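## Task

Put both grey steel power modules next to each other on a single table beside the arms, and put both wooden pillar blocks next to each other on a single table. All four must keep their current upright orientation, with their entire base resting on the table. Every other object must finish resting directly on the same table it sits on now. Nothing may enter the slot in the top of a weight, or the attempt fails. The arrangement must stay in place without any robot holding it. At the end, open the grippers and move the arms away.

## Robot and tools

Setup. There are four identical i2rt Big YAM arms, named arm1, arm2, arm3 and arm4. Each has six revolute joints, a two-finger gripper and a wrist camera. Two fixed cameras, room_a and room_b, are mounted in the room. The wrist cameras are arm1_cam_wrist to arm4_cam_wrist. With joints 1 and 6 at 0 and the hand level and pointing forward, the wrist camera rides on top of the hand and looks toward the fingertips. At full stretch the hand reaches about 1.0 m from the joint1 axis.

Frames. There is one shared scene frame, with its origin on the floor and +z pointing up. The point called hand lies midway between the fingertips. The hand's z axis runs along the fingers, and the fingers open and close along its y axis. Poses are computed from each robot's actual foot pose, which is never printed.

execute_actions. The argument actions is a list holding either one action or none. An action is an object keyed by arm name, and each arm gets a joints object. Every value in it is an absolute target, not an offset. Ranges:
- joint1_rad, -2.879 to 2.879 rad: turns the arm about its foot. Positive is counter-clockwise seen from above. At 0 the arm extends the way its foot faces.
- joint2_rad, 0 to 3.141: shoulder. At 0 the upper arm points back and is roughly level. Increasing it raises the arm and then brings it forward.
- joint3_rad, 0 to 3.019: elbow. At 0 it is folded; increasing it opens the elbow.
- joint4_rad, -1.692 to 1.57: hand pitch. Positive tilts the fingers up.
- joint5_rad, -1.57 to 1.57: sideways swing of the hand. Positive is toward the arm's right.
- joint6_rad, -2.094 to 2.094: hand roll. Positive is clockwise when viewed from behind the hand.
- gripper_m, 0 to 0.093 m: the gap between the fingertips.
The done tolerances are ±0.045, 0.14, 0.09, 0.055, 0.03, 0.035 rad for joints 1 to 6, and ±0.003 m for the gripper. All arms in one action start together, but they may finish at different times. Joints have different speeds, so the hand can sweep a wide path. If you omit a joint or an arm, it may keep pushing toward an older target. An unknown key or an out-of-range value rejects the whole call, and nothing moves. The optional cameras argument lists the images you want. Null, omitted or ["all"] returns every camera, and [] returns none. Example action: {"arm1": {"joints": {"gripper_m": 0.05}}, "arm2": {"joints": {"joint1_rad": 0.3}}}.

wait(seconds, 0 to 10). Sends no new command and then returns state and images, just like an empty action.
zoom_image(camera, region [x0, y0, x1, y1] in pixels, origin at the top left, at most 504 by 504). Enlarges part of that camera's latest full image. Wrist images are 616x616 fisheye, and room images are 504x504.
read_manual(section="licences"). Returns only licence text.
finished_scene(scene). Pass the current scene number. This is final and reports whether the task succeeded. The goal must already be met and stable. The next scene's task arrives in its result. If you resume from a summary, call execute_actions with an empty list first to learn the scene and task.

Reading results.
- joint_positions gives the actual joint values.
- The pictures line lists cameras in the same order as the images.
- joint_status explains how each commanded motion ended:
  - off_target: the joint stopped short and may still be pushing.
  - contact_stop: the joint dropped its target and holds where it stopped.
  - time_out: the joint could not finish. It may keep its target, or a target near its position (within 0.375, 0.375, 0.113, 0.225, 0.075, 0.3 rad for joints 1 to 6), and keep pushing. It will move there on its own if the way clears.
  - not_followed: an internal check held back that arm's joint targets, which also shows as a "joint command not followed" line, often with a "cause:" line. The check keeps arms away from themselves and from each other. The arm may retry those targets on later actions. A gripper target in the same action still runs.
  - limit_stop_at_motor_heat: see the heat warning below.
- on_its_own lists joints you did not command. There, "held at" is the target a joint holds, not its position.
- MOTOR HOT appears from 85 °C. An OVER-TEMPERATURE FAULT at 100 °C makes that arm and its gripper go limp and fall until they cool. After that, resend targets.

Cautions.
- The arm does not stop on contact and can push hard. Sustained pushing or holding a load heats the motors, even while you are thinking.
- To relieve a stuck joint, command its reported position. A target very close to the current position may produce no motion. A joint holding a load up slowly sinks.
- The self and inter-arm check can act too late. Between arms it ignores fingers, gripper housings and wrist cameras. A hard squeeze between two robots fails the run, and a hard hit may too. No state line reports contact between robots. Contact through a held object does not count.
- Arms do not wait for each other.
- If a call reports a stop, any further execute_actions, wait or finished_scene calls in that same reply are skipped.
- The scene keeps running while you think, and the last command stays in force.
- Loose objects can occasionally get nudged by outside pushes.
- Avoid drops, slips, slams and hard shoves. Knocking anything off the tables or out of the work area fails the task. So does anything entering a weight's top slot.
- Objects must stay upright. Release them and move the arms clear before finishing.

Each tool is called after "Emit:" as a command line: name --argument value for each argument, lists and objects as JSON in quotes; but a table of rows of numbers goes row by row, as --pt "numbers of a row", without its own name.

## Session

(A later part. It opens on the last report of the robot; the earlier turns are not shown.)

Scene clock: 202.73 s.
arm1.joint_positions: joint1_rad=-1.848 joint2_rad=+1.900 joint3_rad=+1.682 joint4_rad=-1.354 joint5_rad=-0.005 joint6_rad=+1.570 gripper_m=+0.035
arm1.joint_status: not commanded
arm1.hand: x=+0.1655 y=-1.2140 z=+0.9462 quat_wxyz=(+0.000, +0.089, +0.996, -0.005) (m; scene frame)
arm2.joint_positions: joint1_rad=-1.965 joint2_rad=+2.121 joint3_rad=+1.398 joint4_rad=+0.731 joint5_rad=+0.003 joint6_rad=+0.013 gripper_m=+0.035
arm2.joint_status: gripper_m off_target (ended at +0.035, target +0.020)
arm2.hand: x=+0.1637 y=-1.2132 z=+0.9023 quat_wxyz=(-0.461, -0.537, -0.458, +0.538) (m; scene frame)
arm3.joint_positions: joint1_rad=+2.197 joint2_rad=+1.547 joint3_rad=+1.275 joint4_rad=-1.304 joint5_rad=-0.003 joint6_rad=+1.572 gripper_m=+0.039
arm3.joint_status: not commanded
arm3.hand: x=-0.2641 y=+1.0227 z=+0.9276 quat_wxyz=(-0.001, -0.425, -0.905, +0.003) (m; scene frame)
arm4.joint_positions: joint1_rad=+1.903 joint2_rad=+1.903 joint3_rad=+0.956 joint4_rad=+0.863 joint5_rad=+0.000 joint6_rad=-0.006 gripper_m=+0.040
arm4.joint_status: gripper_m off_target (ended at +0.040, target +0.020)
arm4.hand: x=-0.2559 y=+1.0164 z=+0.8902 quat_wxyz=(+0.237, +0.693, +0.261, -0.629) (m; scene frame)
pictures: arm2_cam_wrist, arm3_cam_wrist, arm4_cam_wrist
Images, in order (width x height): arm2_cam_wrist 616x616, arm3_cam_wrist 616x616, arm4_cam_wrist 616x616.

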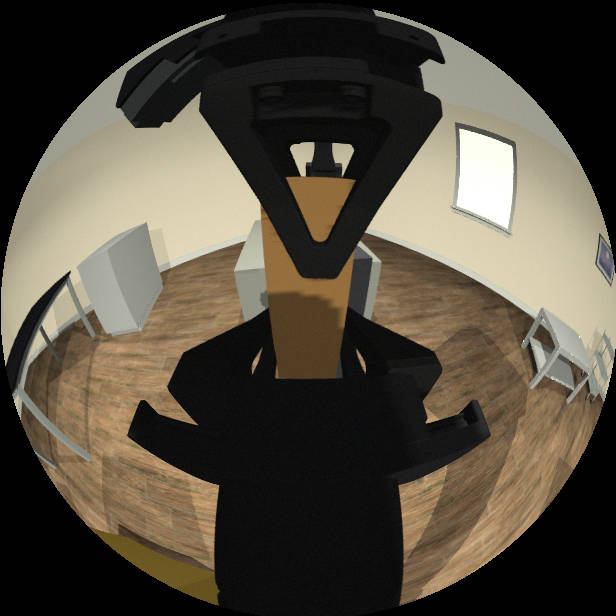

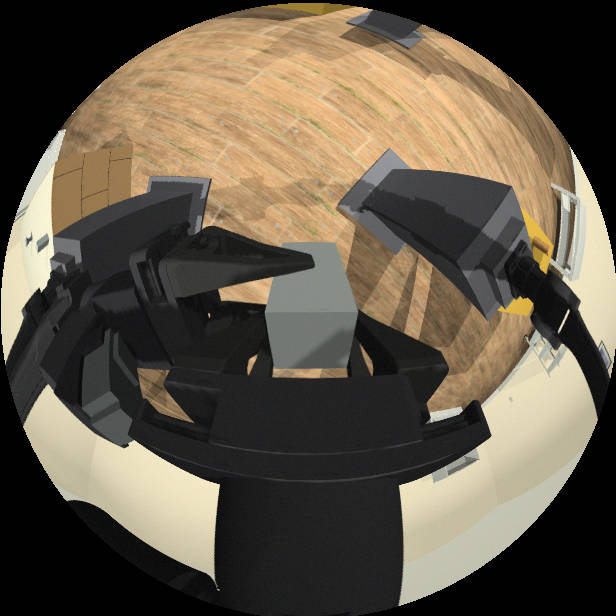

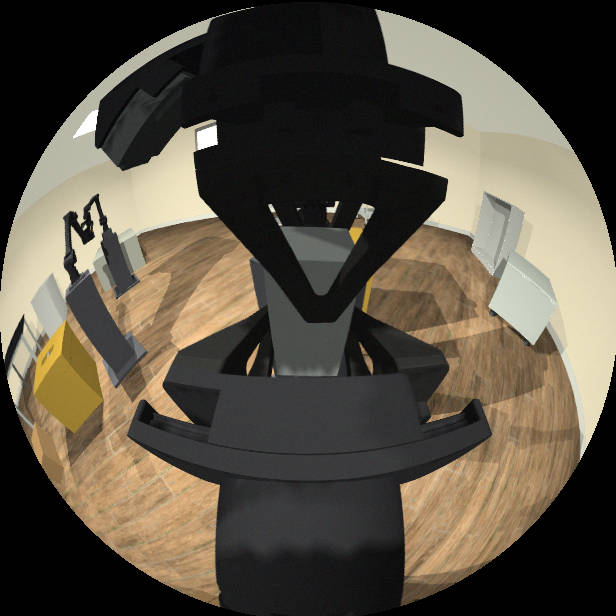

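Emit:
execute_actions --actions '[{"arm1":{"joints":{"gripper_m":0.066}},"arm3":{"joints":{"gripper_m":0.062}}}]' --cameras '[]'

Emit:
execute_actions --actions '[{"arm2":{"joints":{"joint2_rad":2.2}},"arm4":{"joints":{"joint2_rad":1.98}}}]' --cameras '["arm2_cam_wrist","arm4_cam_wrist"]'

Scene clock: 217.30 s.
arm1.joint_positions: joint1_rad=-1.848 joint2_rad=+1.900 joint3_rad=+1.682 joint4_rad=-1.354 joint5_rad=-0.004 joint6_rad=+1.573 gripper_m=+0.066
arm1.joint_status: all done
arm1.hand: x=+0.1656 y=-1.2141 z=+0.9462 quat_wxyz=(+0.000, +0.090, +0.996, -0.005) (m; scene frame)
arm2.joint_positions: joint1_rad=-1.965 joint2_rad=+2.121 joint3_rad=+1.398 joint4_rad=+0.730 joint5_rad=+0.002 joint6_rad=+0.011 gripper_m=+0.035
arm2.joint_status: not commanded
arm2.hand: x=+0.1638 y=-1.2132 z=+0.9022 quat_wxyz=(-0.461, -0.537, -0.458, +0.538) (m; scene frame)
arm3.joint_positions: joint1_rad=+2.197 joint2_rad=+1.546 joint3_rad=+1.275 joint4_rad=-1.304 joint5_rad=-0.003 joint6_rad=+1.573 gripper_m=+0.062
arm3.joint_status: all done
arm3.hand: x=-0.2641 y=+1.0227 z=+0.9279 quat_wxyz=(-0.001, -0.425, -0.905, +0.002) (m; scene frame)
arm4.joint_positions: joint1_rad=+1.903 joint2_rad=+1.921 joint3_rad=+0.956 joint4_rad=+0.853 joint5_rad=+0.000 joint6_rad=-0.006 gripper_m=+0.040
arm4.joint_status: not commanded
arm4.hand: x=-0.2555 y=+1.0166 z=+0.8761 quat_wxyz=(+0.234, +0.702, +0.264, -0.619) (m; scene frame)
pictures: none
No camera images: the call's "cameras" was empty. Leave "cameras" out to get every camera's image.

Scene clock: 218.27 s.
arm1.joint_positions: joint1_rad=-1.848 joint2_rad=+1.900 joint3_rad=+1.682 joint4_rad=-1.354 joint5_rad=-0.004 joint6_rad=+1.573 gripper_m=+0.066
arm1.joint_status: not commanded
arm1.hand: x=+0.1656 y=-1.2141 z=+0.9462 quat_wxyz=(+0.000, +0.090, +0.996, -0.005) (m; scene frame)
arm2.joint_positions: joint1_rad=-1.965 joint2_rad=+2.205 joint3_rad=+1.398 joint4_rad=+0.726 joint5_rad=+0.002 joint6_rad=+0.011 gripper_m=+0.035
arm2.joint_status: all done
arm2.hand: x=+0.1631 y=-1.2130 z=+0.8352 quat_wxyz=(-0.440, -0.560, -0.478, +0.514) (m; scene frame)
arm3.joint_positions: joint1_rad=+2.197 joint2_rad=+1.546 joint3_rad=+1.275 joint4_rad=-1.304 joint5_rad=-0.003 joint6_rad=+1.573 gripper_m=+0.062
arm3.joint_status: not commanded
arm3.hand: x=-0.2641 y=+1.0227 z=+0.9279 quat_wxyz=(-0.001, -0.425, -0.905, +0.002) (m; scene frame)
arm4.joint_positions: joint1_rad=+1.903 joint2_rad=+2.000 joint3_rad=+0.956 joint4_rad=+0.849 joint5_rad=+0.000 joint6_rad=-0.006 gripper_m=+0.040
arm4.joint_status: all done
arm4.hand: x=-0.2525 y=+1.0187 z=+0.8236 quat_wxyz=(+0.223, +0.727, +0.273, -0.589) (m; scene frame)
pictures: arm2_cam_wrist, arm4_cam_wrist
Images, in order (width x height): arm2_cam_wrist 616x616, arm4_cam_wrist 616x616.

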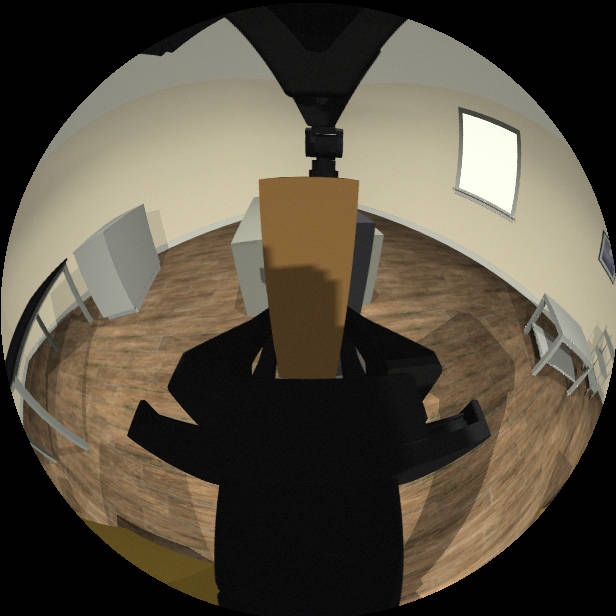

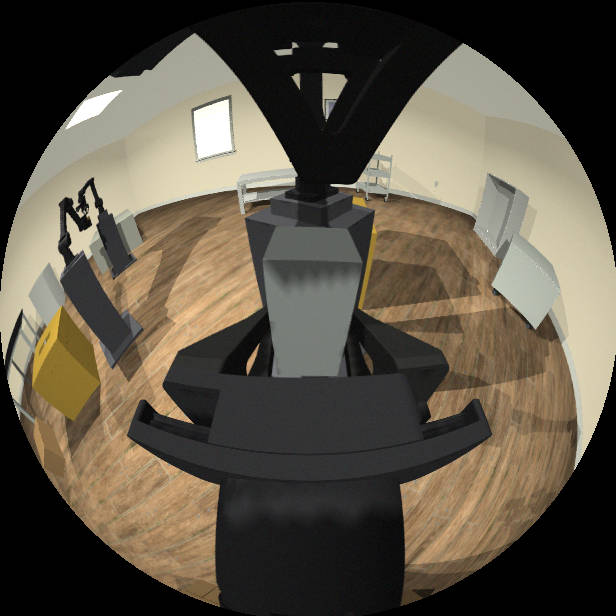

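Emit:
execute_actions --actions '[{"arm1":{"joints":{"joint2_rad":1.2,"joint3_rad":1.3,"joint4_rad":-1.5}},"arm2":{"joints":{"joint1_rad":1.985,"joint2_rad":2.235,"joint3_rad":1.53,"joint4_rad":0.76}},"arm3":{"joints":{"joint1_rad":0.585,"joint2_rad":1.6,"joint3_rad":2.075,"joint4_rad":-1.69,"gripper_m":0.08}},"arm4":{"joints":{"joint1_rad":-1.2,"joint2_rad":1.93,"joint4_rad":0.9}}}]' --cameras '[]'

Emit:
execute_actions --actions '[{"arm3":{"joints":{"joint2_rad":1.98,"joint4_rad":-1.63}},"arm4":{"joints":{"joint2_rad":2.42,"joint3_rad":1.065,"joint4_rad":1.36}}}]' --cameras '["arm2_cam_wrist","arm3_cam_wrist","arm4_cam_wrist","room_a"]'

Scene clock: 243.03 s.
arm1.joint_positions: joint1_rad=-1.848 joint2_rad=+1.177 joint3_rad=+1.300 joint4_rad=-1.485 joint5_rad=-0.004 joint6_rad=+1.573 gripper_m=+0.066
arm1.joint_status: all done
arm1.hand: x=+0.1273 y=-1.4210 z=+1.1221 quat_wxyz=(+0.010, +0.090, +0.991, +0.099) (m; scene frame)
arm2.joint_positions: joint1_rad=+1.992 joint2_rad=+2.228 joint3_rad=+1.512 joint4_rad=+0.741 joint5_rad=-0.002 joint6_rad=+0.009 gripper_m=+0.035
arm2.joint_status: all done
arm2.hand: x=-0.2284 y=+0.2510 z=+0.8906 quat_wxyz=(-0.311, +0.622, -0.309, -0.649) (m; scene frame)
arm3.joint_positions: joint1_rad=+0.583 joint2_rad=+1.613 joint3_rad=+2.020 joint4_rad=-1.673 joint5_rad=+0.000 joint6_rad=+1.573 gripper_m=+0.080
arm3.joint_status: all done
arm3.hand: x=-0.2886 y=+0.3155 z=+1.1906 quat_wxyz=(-0.146, -0.936, -0.315, -0.050) (m; scene frame)
arm4.joint_positions: joint1_rad=-1.210 joint2_rad=+1.967 joint3_rad=+0.970 joint4_rad=+0.868 joint5_rad=+0.003 joint6_rad=-0.006 gripper_m=+0.040
arm4.joint_status: all done
arm4.hand: x=+0.7551 y=+1.9259 z=+0.8732 quat_wxyz=(-0.621, +0.277, -0.694, -0.237) (m; scene frame)
pictures: none
No camera images: the call's "cameras" was empty. Leave "cameras" out to get every camera's image.

Scene clock: 244.57 s.
arm1.joint_positions: joint1_rad=-1.848 joint2_rad=+1.177 joint3_rad=+1.300 joint4_rad=-1.485 joint5_rad=-0.004 joint6_rad=+1.573 gripper_m=+0.066
arm1.joint_status: not commanded
arm1.hand: x=+0.1273 y=-1.4210 z=+1.1221 quat_wxyz=(+0.010, +0.090, +0.991, +0.099) (m; scene frame)
arm2.joint_positions: joint1_rad=+1.992 joint2_rad=+2.228 joint3_rad=+1.512 joint4_rad=+0.741 joint5_rad=-0.002 joint6_rad=+0.009 gripper_m=+0.035
arm2.joint_status: not commanded
arm2.hand: x=-0.2284 y=+0.2510 z=+0.8906 quat_wxyz=(-0.311, +0.622, -0.309, -0.649) (m; scene frame)
arm3.joint_positions: joint1_rad=+0.583 joint2_rad=+1.975 joint3_rad=+2.054 joint4_rad=-1.642 joint5_rad=+0.000 joint6_rad=+1.573 gripper_m=+0.080
arm3.joint_status: all done
arm3.hand: x=-0.2357 y=+0.2465 z=+1.0049 quat_wxyz=(-0.006, -0.948, -0.319, -0.003) (m; scene frame)
arm4.joint_positions: joint1_rad=-1.210 joint2_rad=+2.460 joint3_rad=+1.042 joint4_rad=+1.326 joint5_rad=+0.003 joint6_rad=-0.006 gripper_m=+0.040
arm4.joint_status: all done
arm4.hand: x=+0.7432 y=+1.9128 z=+0.6884 quat_wxyz=(-0.634, +0.272, -0.682, -0.242) (m; scene frame)
pictures: arm2_cam_wrist, arm3_cam_wrist, arm4_cam_wrist, room_a
Images, in order (width x height): arm2_cam_wrist 616x616, arm3_cam_wrist 616x616, arm4_cam_wrist 616x616, room_a 504x504.

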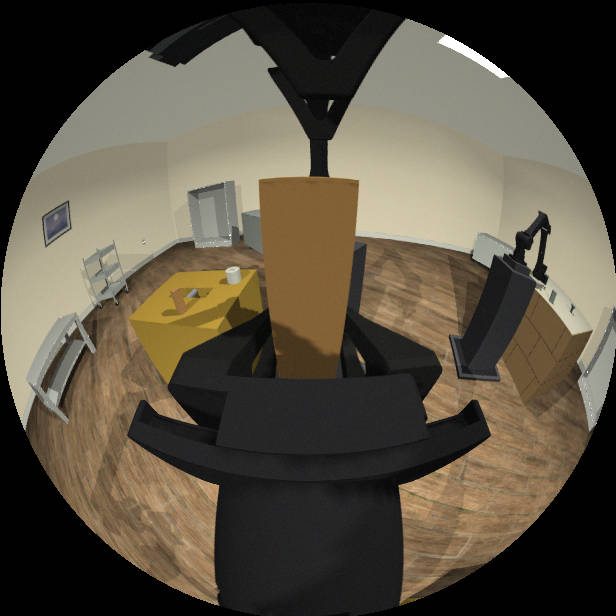

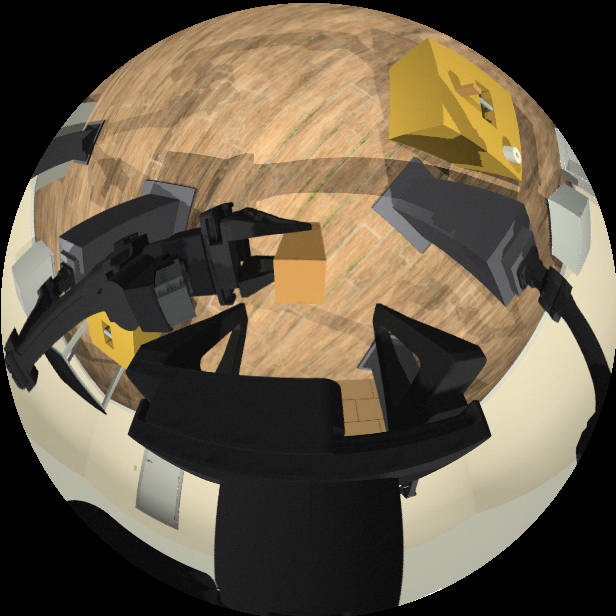

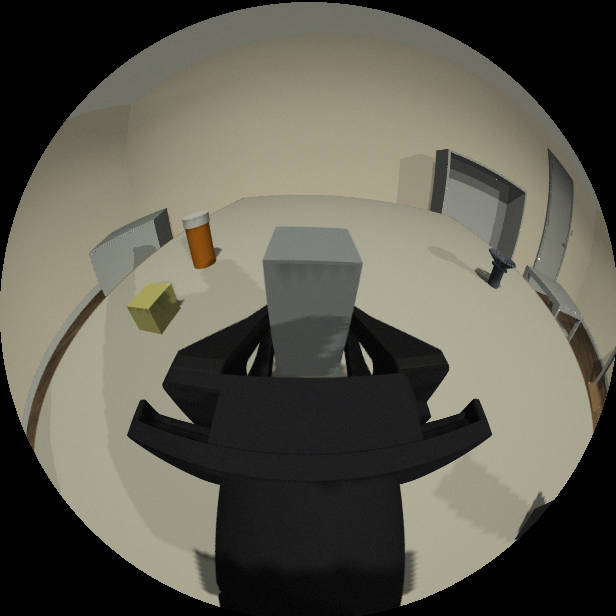

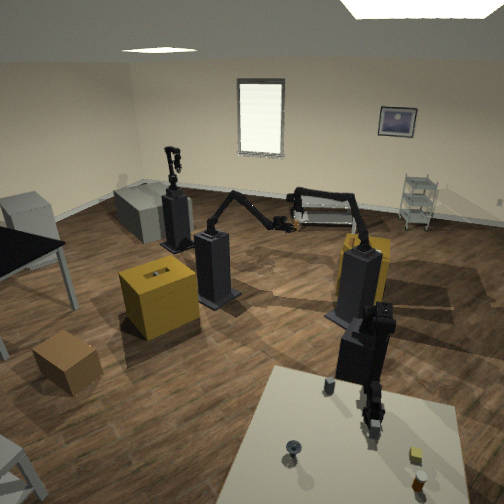

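Emit:
execute_actions --actions '[{"arm2":{"joints":{"joint2_rad":2.275}},"arm3":{"joints":{"joint2_rad":1.99,"joint3_rad":1.95,"joint4_rad":-1.52}},"arm4":{"joints":{"joint2_rad":2.49,"joint4_rad":1.42}}}]' --cameras '["arm3_cam_wrist","arm4_cam_wrist","room_a"]'

Emit:
zoom_image --camera "room_a" --region '[310, 350, 430, 470]'

Scene clock: 263.57 s.
arm1.joint_positions: joint1_rad=-1.848 joint2_rad=+1.177 joint3_rad=+1.300 joint4_rad=-1.485 joint5_rad=-0.004 joint6_rad=+1.573 gripper_m=+0.066
arm1.joint_status: not commanded
arm1.hand: x=+0.1273 y=-1.4210 z=+1.1221 quat_wxyz=(+0.010, +0.090, +0.991, +0.099) (m; scene frame)
arm2.joint_positions: joint1_rad=+1.992 joint2_rad=+2.268 joint3_rad=+1.512 joint4_rad=+0.743 joint5_rad=-0.002 joint6_rad=+0.009 gripper_m=+0.035
arm2.joint_status: all done
arm2.hand: x=-0.2287 y=+0.2511 z=+0.8585 quat_wxyz=(-0.305, +0.635, -0.315, -0.637) (m; scene frame)
arm3.joint_positions: joint1_rad=+0.583 joint2_rad=+1.993 joint3_rad=+1.950 joint4_rad=-1.537 joint5_rad=+0.000 joint6_rad=+1.573 gripper_m=+0.080
arm3.joint_status: all done
arm3.hand: x=-0.2340 y=+0.2444 z=+0.9542 quat_wxyz=(+0.002, -0.948, -0.319, +0.000) (m; scene frame)
arm4.joint_positions: joint1_rad=-1.210 joint2_rad=+2.499 joint3_rad=+1.042 joint4_rad=+1.385 joint5_rad=+0.003 joint6_rad=-0.006 gripper_m=+0.040
arm4.joint_status: all done
arm4.hand: x=+0.7380 y=+1.9078 z=+0.6780 quat_wxyz=(-0.641, +0.269, -0.676, -0.245) (m; scene frame)
pictures: arm3_cam_wrist, arm4_cam_wrist, room_a
Images, in order (width x height): arm3_cam_wrist 616x616, arm4_cam_wrist 616x616, room_a 504x504.

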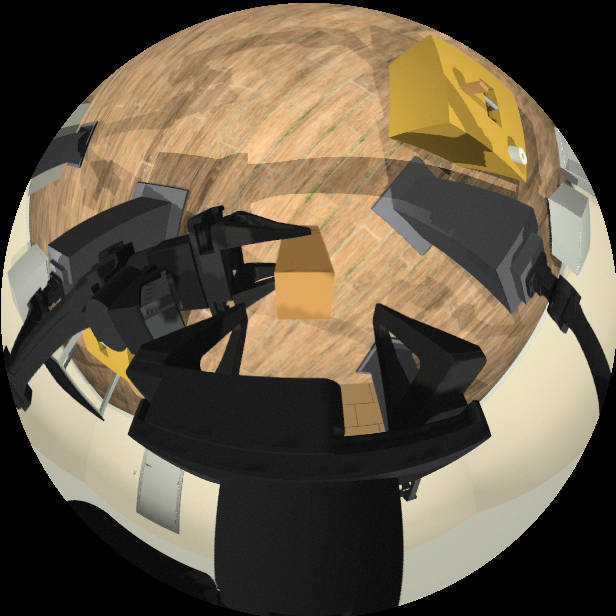

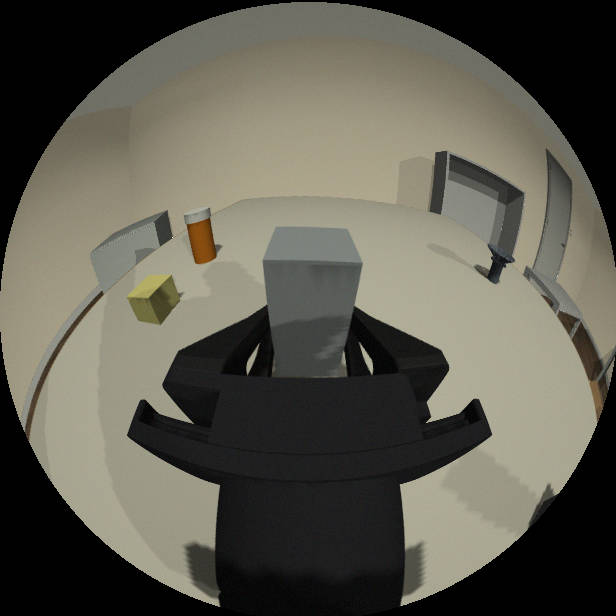

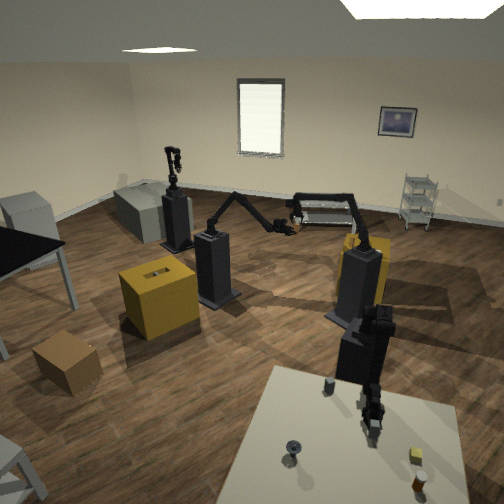

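Region (310, 350, 430, 470) of room_a's 504x504 image, scaled by 4.200, with more detail than that image has.

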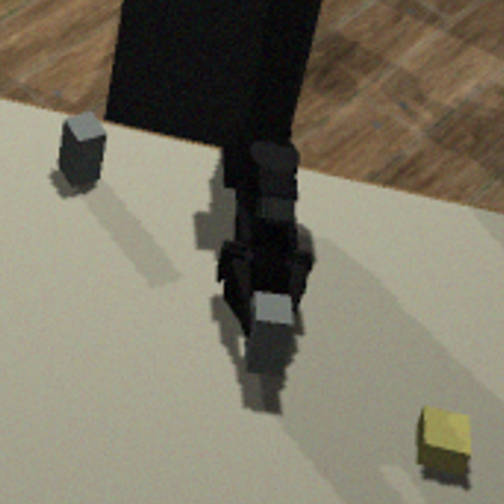

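Emit:
execute_actions --actions '[{"arm3":{"joints":{"joint2_rad":2.0,"joint3_rad":1.845,"joint4_rad":-1.395}},"arm4":{"joints":{"joint2_rad":2.54,"joint4_rad":1.43}}}]' --cameras '["arm3_cam_wrist","arm2_cam_wrist","room_a"]'

Emit:
zoom_image --camera "room_a" --region '[310, 350, 430, 470]'

Scene clock: 277.53 s.
arm1.joint_positions: joint1_rad=-1.848 joint2_rad=+1.177 joint3_rad=+1.300 joint4_rad=-1.485 joint5_rad=-0.004 joint6_rad=+1.573 gripper_m=+0.066
arm1.joint_status: not commanded
arm1.hand: x=+0.1273 y=-1.4210 z=+1.1221 quat_wxyz=(+0.010, +0.090, +0.991, +0.099) (m; scene frame)
arm2.joint_positions: joint1_rad=+1.992 joint2_rad=+2.268 joint3_rad=+1.512 joint4_rad=+0.743 joint5_rad=-0.002 joint6_rad=+0.009 gripper_m=+0.035
arm2.joint_status: not commanded
arm2.hand: x=-0.2287 y=+0.2511 z=+0.8585 quat_wxyz=(-0.305, +0.635, -0.315, -0.637) (m; scene frame)
arm3.joint_positions: joint1_rad=+0.583 joint2_rad=+2.002 joint3_rad=+1.845 joint4_rad=-1.412 joint5_rad=+0.000 joint6_rad=+1.573 gripper_m=+0.080
arm3.joint_status: all done
arm3.hand: x=-0.2331 y=+0.2433 z=+0.9091 quat_wxyz=(-0.004, -0.948, -0.319, -0.002) (m; scene frame)
arm4.joint_positions: joint1_rad=-1.210 joint2_rad=+2.535 joint3_rad=+1.047 joint4_rad=+1.410 joint5_rad=+0.002 joint6_rad=-0.006 gripper_m=+0.040
arm4.joint_status: all done
arm4.hand: x=+0.7337 y=+1.9038 z=+0.6623 quat_wxyz=(-0.639, +0.270, -0.678, -0.244) (m; scene frame)
pictures: arm2_cam_wrist, arm3_cam_wrist, room_a
Images, in order (width x height): arm2_cam_wrist 616x616, arm3_cam_wrist 616x616, room_a 504x504.

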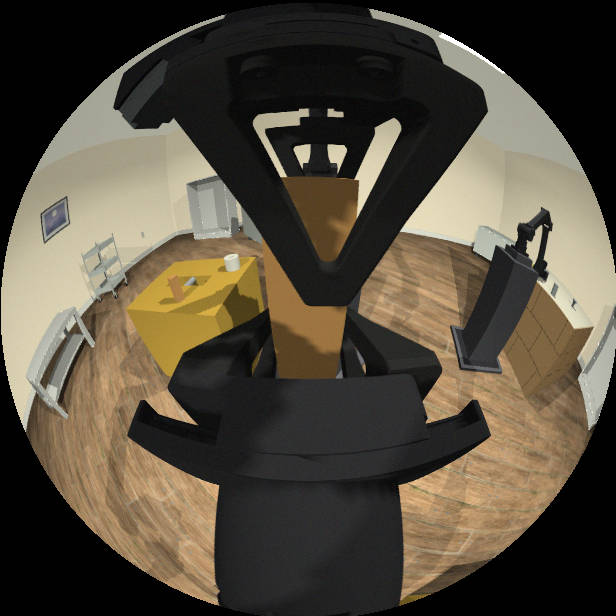

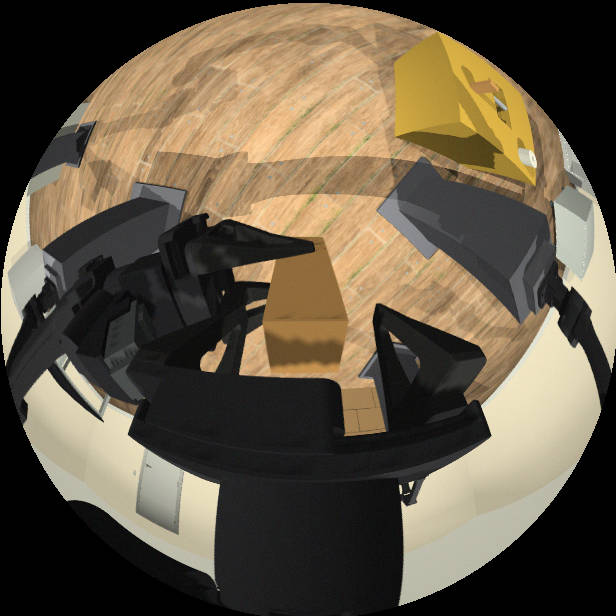

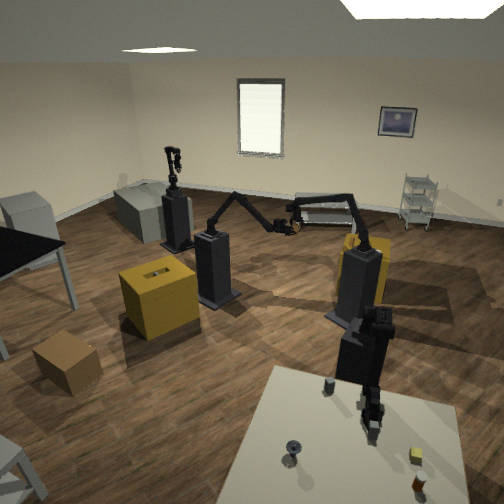

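Region (310, 350, 430, 470) of room_a's 504x504 image, scaled by 4.200, with more detail than that image has.

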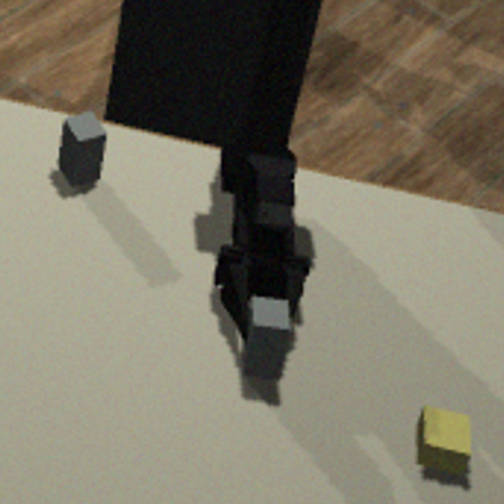

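Emit:
execute_actions --actions '[{"arm3":{"joints":{"gripper_m":0.02}},"arm4":{"joints":{"joint2_rad":2.57}}}]' --cameras '["arm3_cam_wrist","room_a"]'

Emit:
zoom_image --camera "room_a" --region '[310, 350, 430, 470]'

Scene clock: 288.93 s.
arm1.joint_positions: joint1_rad=-1.848 joint2_rad=+1.177 joint3_rad=+1.300 joint4_rad=-1.485 joint5_rad=-0.004 joint6_rad=+1.573 gripper_m=+0.066
arm1.joint_status: not commanded
arm1.hand: x=+0.1273 y=-1.4210 z=+1.1221 quat_wxyz=(+0.010, +0.090, +0.991, +0.099) (m; scene frame)
arm2.joint_positions: joint1_rad=+1.992 joint2_rad=+2.268 joint3_rad=+1.513 joint4_rad=+0.743 joint5_rad=-0.003 joint6_rad=+0.007 gripper_m=+0.035
arm2.joint_status: not commanded
arm2.hand: x=-0.2289 y=+0.2510 z=+0.8588 quat_wxyz=(-0.306, +0.635, -0.314, -0.637) (m; scene frame)
arm3.joint_positions: joint1_rad=+0.583 joint2_rad=+2.002 joint3_rad=+1.845 joint4_rad=-1.399 joint5_rad=+0.000 joint6_rad=+1.581 gripper_m=+0.035
arm3.joint_status: gripper_m off_target (ended at +0.035, target +0.020)
arm3.hand: x=-0.2312 y=+0.2407 z=+0.9092 quat_wxyz=(-0.010, -0.949, -0.315, -0.004) (m; scene frame)
arm4.joint_positions: joint1_rad=-1.210 joint2_rad=+2.542 joint3_rad=+1.050 joint4_rad=+1.420 joint5_rad=+0.002 joint6_rad=-0.006 gripper_m=+0.040
arm4.joint_status: all done
arm4.hand: x=+0.7334 y=+1.9035 z=+0.6614 quat_wxyz=(-0.641, +0.270, -0.676, -0.245) (m; scene frame)
pictures: arm3_cam_wrist, room_a
Images, in order (width x height): arm3_cam_wrist 616x616, room_a 504x504.

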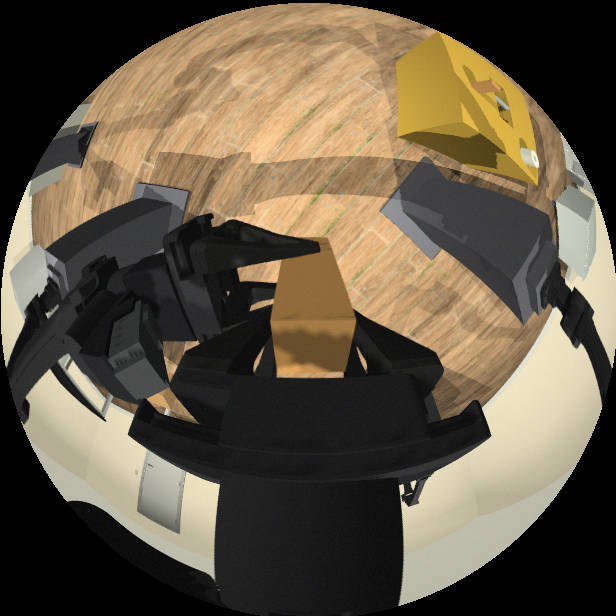

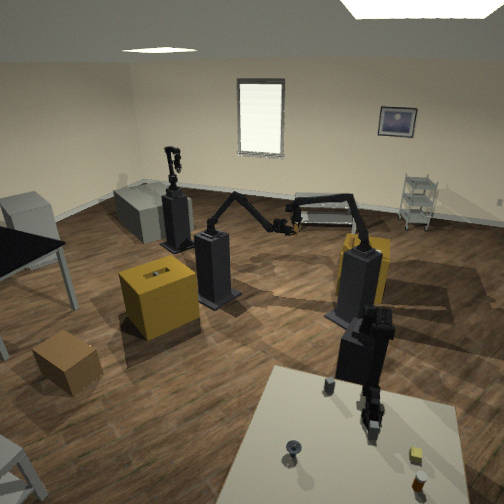

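Region (310, 350, 430, 470) of room_a's 504x504 image, scaled by 4.200, with more detail than that image has.

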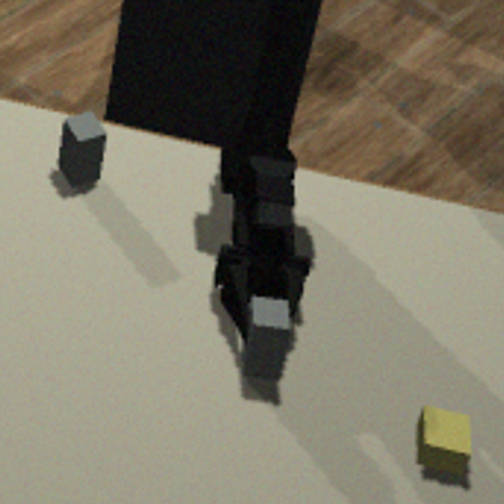

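Emit:
execute_actions --actions '[{"arm2":{"joints":{"gripper_m":0.093}},"arm4":{"joints":{"joint2_rad":2.54,"joint4_rad":1.36}}}]'

Scene clock: 334.07 s.
arm1.joint_positions: joint1_rad=-1.848 joint2_rad=+1.177 joint3_rad=+1.300 joint4_rad=-1.485 joint5_rad=-0.004 joint6_rad=+1.573 gripper_m=+0.066
arm1.joint_status: not commanded
arm1.hand: x=+0.1273 y=-1.4210 z=+1.1221 quat_wxyz=(+0.010, +0.090, +0.991, +0.099) (m; scene frame)
arm2.joint_positions: joint1_rad=+1.992 joint2_rad=+2.268 joint3_rad=+1.513 joint4_rad=+0.746 joint5_rad=-0.002 joint6_rad=+0.007 gripper_m=+0.093
arm2.joint_status: all done
arm2.hand: x=-0.2288 y=+0.2511 z=+0.8594 quat_wxyz=(-0.306, +0.634, -0.313, -0.637) (m; scene frame)
arm3.joint_positions: joint1_rad=+0.583 joint2_rad=+2.002 joint3_rad=+1.845 joint4_rad=-1.399 joint5_rad=+0.001 joint6_rad=+1.581 gripper_m=+0.035
arm3.joint_status: not commanded
arm3.hand: x=-0.2312 y=+0.2407 z=+0.9092 quat_wxyz=(-0.010, -0.949, -0.315, -0.004) (m; scene frame)
arm4.joint_positions: joint1_rad=-1.210 joint2_rad=+2.535 joint3_rad=+1.056 joint4_rad=+1.392 joint5_rad=+0.002 joint6_rad=-0.006 gripper_m=+0.040
arm4.joint_status: all done
arm4.hand: x=+0.7359 y=+1.9058 z=+0.6604 quat_wxyz=(-0.636, +0.272, -0.681, -0.243) (m; scene frame)
pictures: arm1_cam_wrist, arm2_cam_wrist, arm3_cam_wrist, arm4_cam_wrist, room_a, room_b
Images, in order (width x height): arm1_cam_wrist 616x616, arm2_cam_wrist 616x616, arm3_cam_wrist 616x616, arm4_cam_wrist 616x616, room_a 504x504, room_b 504x504.

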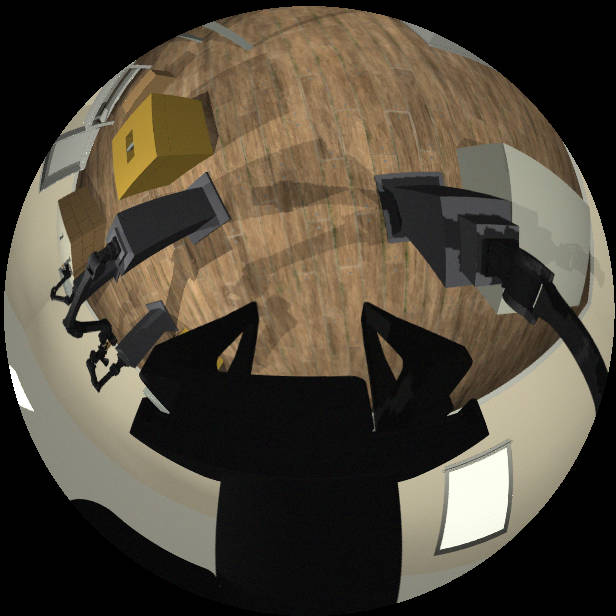

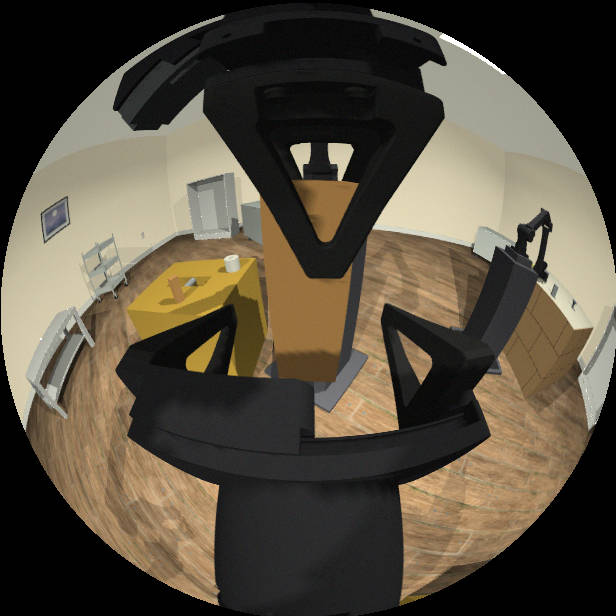

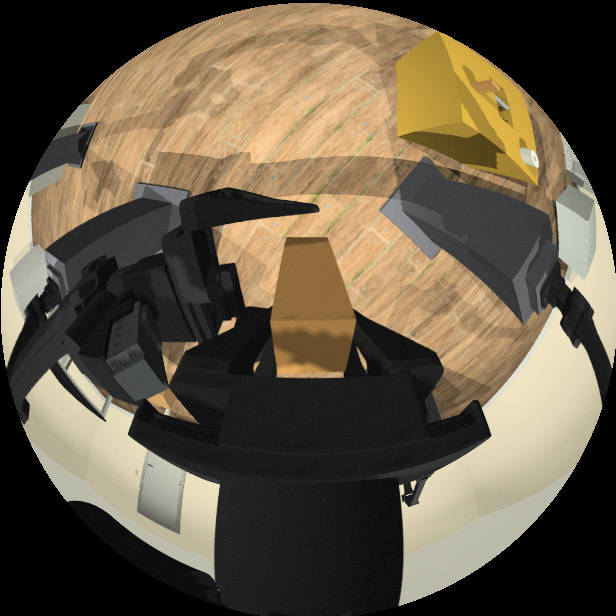

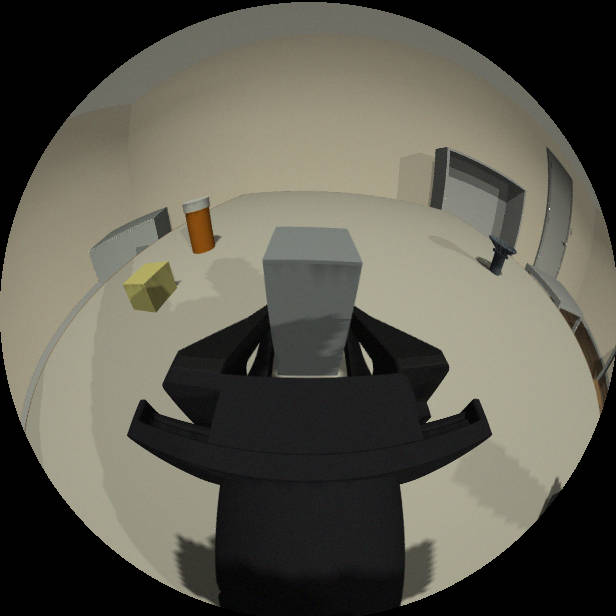

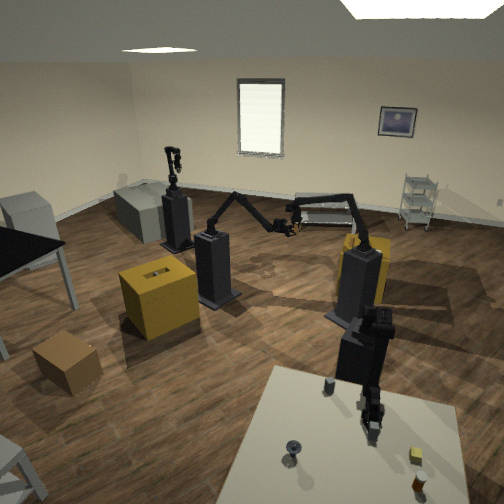

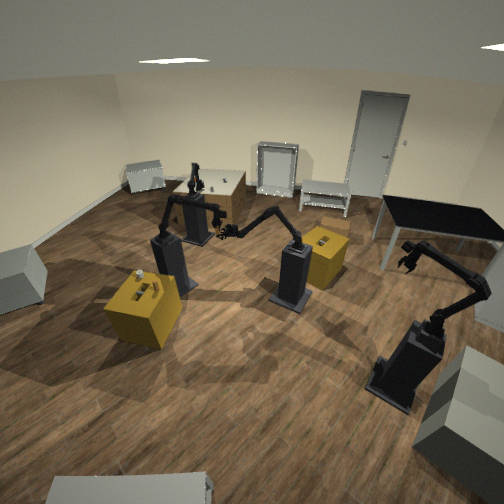

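Emit:
execute_actions --actions '[{"arm2":{"joints":{"joint2_rad":2.15,"joint3_rad":1.26,"joint4_rad":0.89}},"arm4":{"joints":{"joint4_rad":1.31}}}]' --cameras '["arm2_cam_wrist","room_a"]'

Emit:
zoom_image --camera "room_a" --region '[310, 350, 430, 470]'

Scene clock: 350.00 s.
arm1.joint_positions: joint1_rad=-1.848 joint2_rad=+1.177 joint3_rad=+1.300 joint4_rad=-1.485 joint5_rad=-0.004 joint6_rad=+1.573 gripper_m=+0.066
arm1.joint_status: not commanded
arm1.hand: x=+0.1273 y=-1.4210 z=+1.1221 quat_wxyz=(+0.010, +0.090, +0.991, +0.099) (m; scene frame)
arm2.joint_positions: joint1_rad=+1.992 joint2_rad=+2.135 joint3_rad=+1.256 joint4_rad=+0.881 joint5_rad=-0.002 joint6_rad=+0.007 gripper_m=+0.093
arm2.joint_status: all done
arm2.hand: x=-0.1859 y=+0.1961 z=+0.8661 quat_wxyz=(-0.308, +0.630, -0.312, -0.641) (m; scene frame)
arm3.joint_positions: joint1_rad=+0.583 joint2_rad=+2.002 joint3_rad=+1.845 joint4_rad=-1.399 joint5_rad=+0.001 joint6_rad=+1.581 gripper_m=+0.035
arm3.joint_status: not commanded
arm3.hand: x=-0.2312 y=+0.2407 z=+0.9092 quat_wxyz=(-0.010, -0.949, -0.315, -0.004) (m; scene frame)
arm4.joint_positions: joint1_rad=-1.210 joint2_rad=+2.521 joint3_rad=+1.059 joint4_rad=+1.351 joint5_rad=+0.002 joint6_rad=-0.006 gripper_m=+0.040
arm4.joint_status: all done
arm4.hand: x=+0.7385 y=+1.9083 z=+0.6599 quat_wxyz=(-0.627, +0.275, -0.688, -0.240) (m; scene frame)
pictures: arm2_cam_wrist, room_a
Images, in order (width x height): arm2_cam_wrist 616x616, room_a 504x504.

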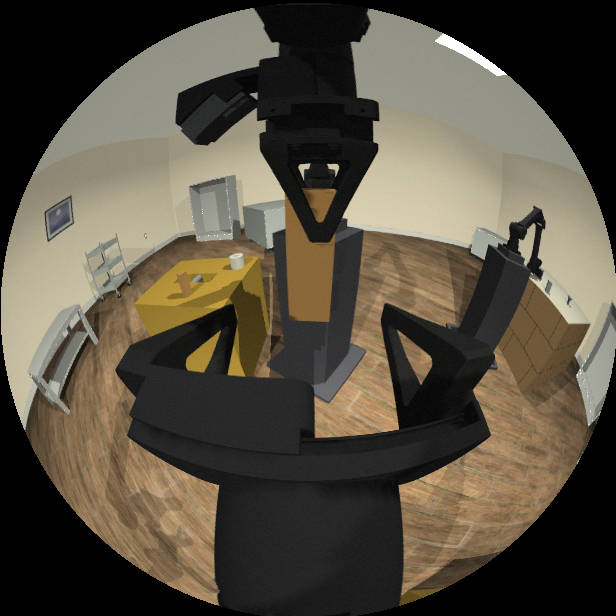

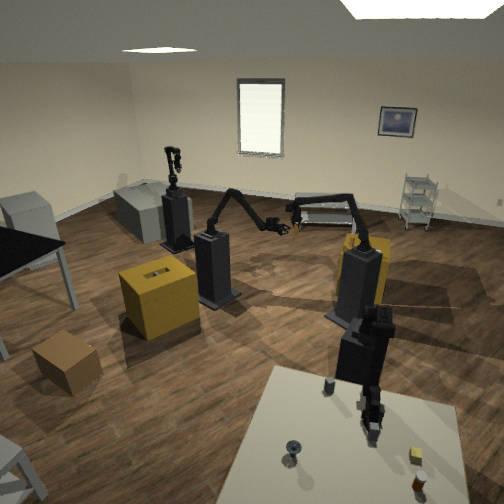

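Region (310, 350, 430, 470) of room_a's 504x504 image, scaled by 4.200, with more detail than that image has.

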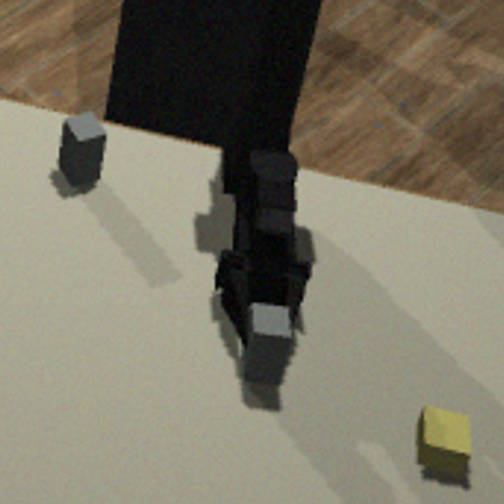

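Emit:
execute_actions --actions '[{"arm2":{"joints":{"joint2_rad":2.0,"joint3_rad":1.0,"joint4_rad":1.05}},"arm4":{"joints":{"joint2_rad":2.521,"joint4_rad":1.345}}}]' --cameras '[]'

Emit:
execute_actions --actions '[{"arm2":{"joints":{"joint2_rad":1.2,"joint3_rad":1.0,"joint4_rad":-0.8,"joint1_rad":2.4}},"arm3":{"joints":{"joint2_rad":1.8,"joint4_rad":-1.6}},"arm4":{"joints":{"gripper_m":0.08}}}]' --cameras '["arm4_cam_wrist","arm3_cam_wrist","room_a"]'

Scene clock: 364.47 s.
arm1.joint_positions: joint1_rad=-1.848 joint2_rad=+1.177 joint3_rad=+1.300 joint4_rad=-1.485 joint5_rad=-0.004 joint6_rad=+1.573 gripper_m=+0.066
arm1.joint_status: not commanded
arm1.hand: x=+0.1273 y=-1.4210 z=+1.1221 quat_wxyz=(+0.010, +0.090, +0.991, +0.099) (m; scene frame)
arm2.joint_positions: joint1_rad=+1.992 joint2_rad=+1.985 joint3_rad=+0.999 joint4_rad=+1.040 joint5_rad=-0.002 joint6_rad=+0.007 gripper_m=+0.093
arm2.joint_status: all done
arm2.hand: x=-0.1373 y=+0.1339 z=+0.8896 quat_wxyz=(-0.316, +0.614, -0.303, -0.657) (m; scene frame)
arm3.joint_positions: joint1_rad=+0.583 joint2_rad=+2.002 joint3_rad=+1.845 joint4_rad=-1.399 joint5_rad=+0.001 joint6_rad=+1.581 gripper_m=+0.035
arm3.joint_status: not commanded
arm3.hand: x=-0.2312 y=+0.2407 z=+0.9092 quat_wxyz=(-0.010, -0.949, -0.315, -0.004) (m; scene frame)
arm4.joint_positions: joint1_rad=-1.210 joint2_rad=+2.520 joint3_rad=+1.059 joint4_rad=+1.351 joint5_rad=+0.002 joint6_rad=-0.006 gripper_m=+0.040
arm4.joint_status: all done
arm4.hand: x=+0.7387 y=+1.9084 z=+0.6606 quat_wxyz=(-0.627, +0.274, -0.688, -0.240) (m; scene frame)
pictures: none
No camera images: the call's "cameras" was empty. Leave "cameras" out to get every camera's image.

Scene clock: 366.43 s.
arm1.joint_positions: joint1_rad=-1.848 joint2_rad=+1.177 joint3_rad=+1.300 joint4_rad=-1.485 joint5_rad=-0.004 joint6_rad=+1.573 gripper_m=+0.066
arm1.joint_status: not commanded
arm1.hand: x=+0.1273 y=-1.4210 z=+1.1221 quat_wxyz=(+0.010, +0.090, +0.991, +0.099) (m; scene frame)
arm2.joint_positions: joint1_rad=+2.409 joint2_rad=+1.191 joint3_rad=+0.992 joint4_rad=-0.792 joint5_rad=-0.002 joint6_rad=+0.007 gripper_m=+0.093
arm2.joint_status: all done
arm2.hand: x=-0.1108 y=-0.1985 z=+0.9697 quat_wxyz=(-0.069, +0.927, -0.236, -0.283) (m; scene frame)
arm3.joint_positions: joint1_rad=+0.583 joint2_rad=+1.806 joint3_rad=+1.832 joint4_rad=-1.586 joint5_rad=+0.001 joint6_rad=+1.581 gripper_m=+0.035
arm3.joint_status: all done
arm3.hand: x=-0.2693 y=+0.2904 z=+1.0151 quat_wxyz=(-0.008, -0.949, -0.315, -0.003) (m; scene frame)
arm4.joint_positions: joint1_rad=-1.209 joint2_rad=+2.520 joint3_rad=+1.059 joint4_rad=+1.351 joint5_rad=+0.002 joint6_rad=-0.006 gripper_m=+0.080
arm4.joint_status: all done
arm4.hand: x=+0.7385 y=+1.9085 z=+0.6605 quat_wxyz=(-0.627, +0.275, -0.688, -0.240) (m; scene frame)
pictures: arm3_cam_wrist, arm4_cam_wrist, room_a
Images, in order (width x height): arm3_cam_wrist 616x616, arm4_cam_wrist 616x616, room_a 504x504.

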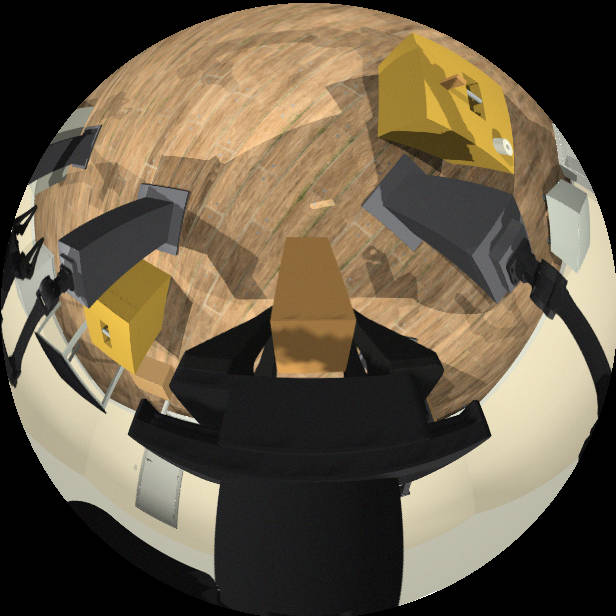

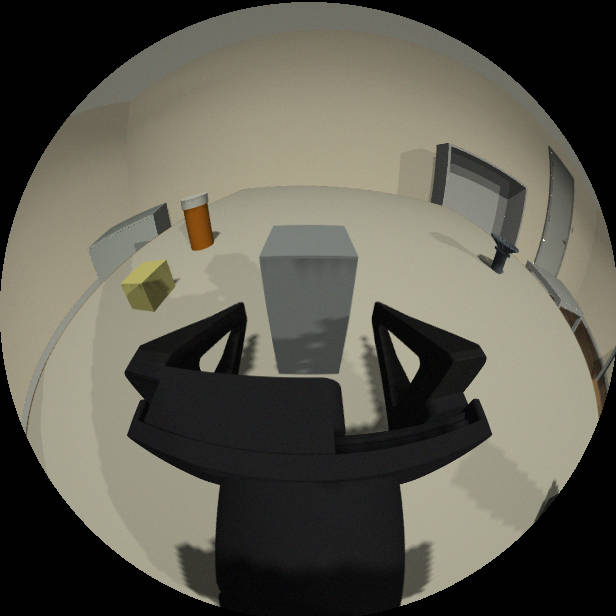

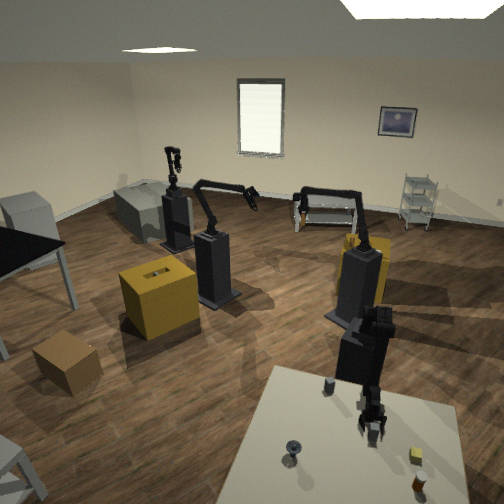

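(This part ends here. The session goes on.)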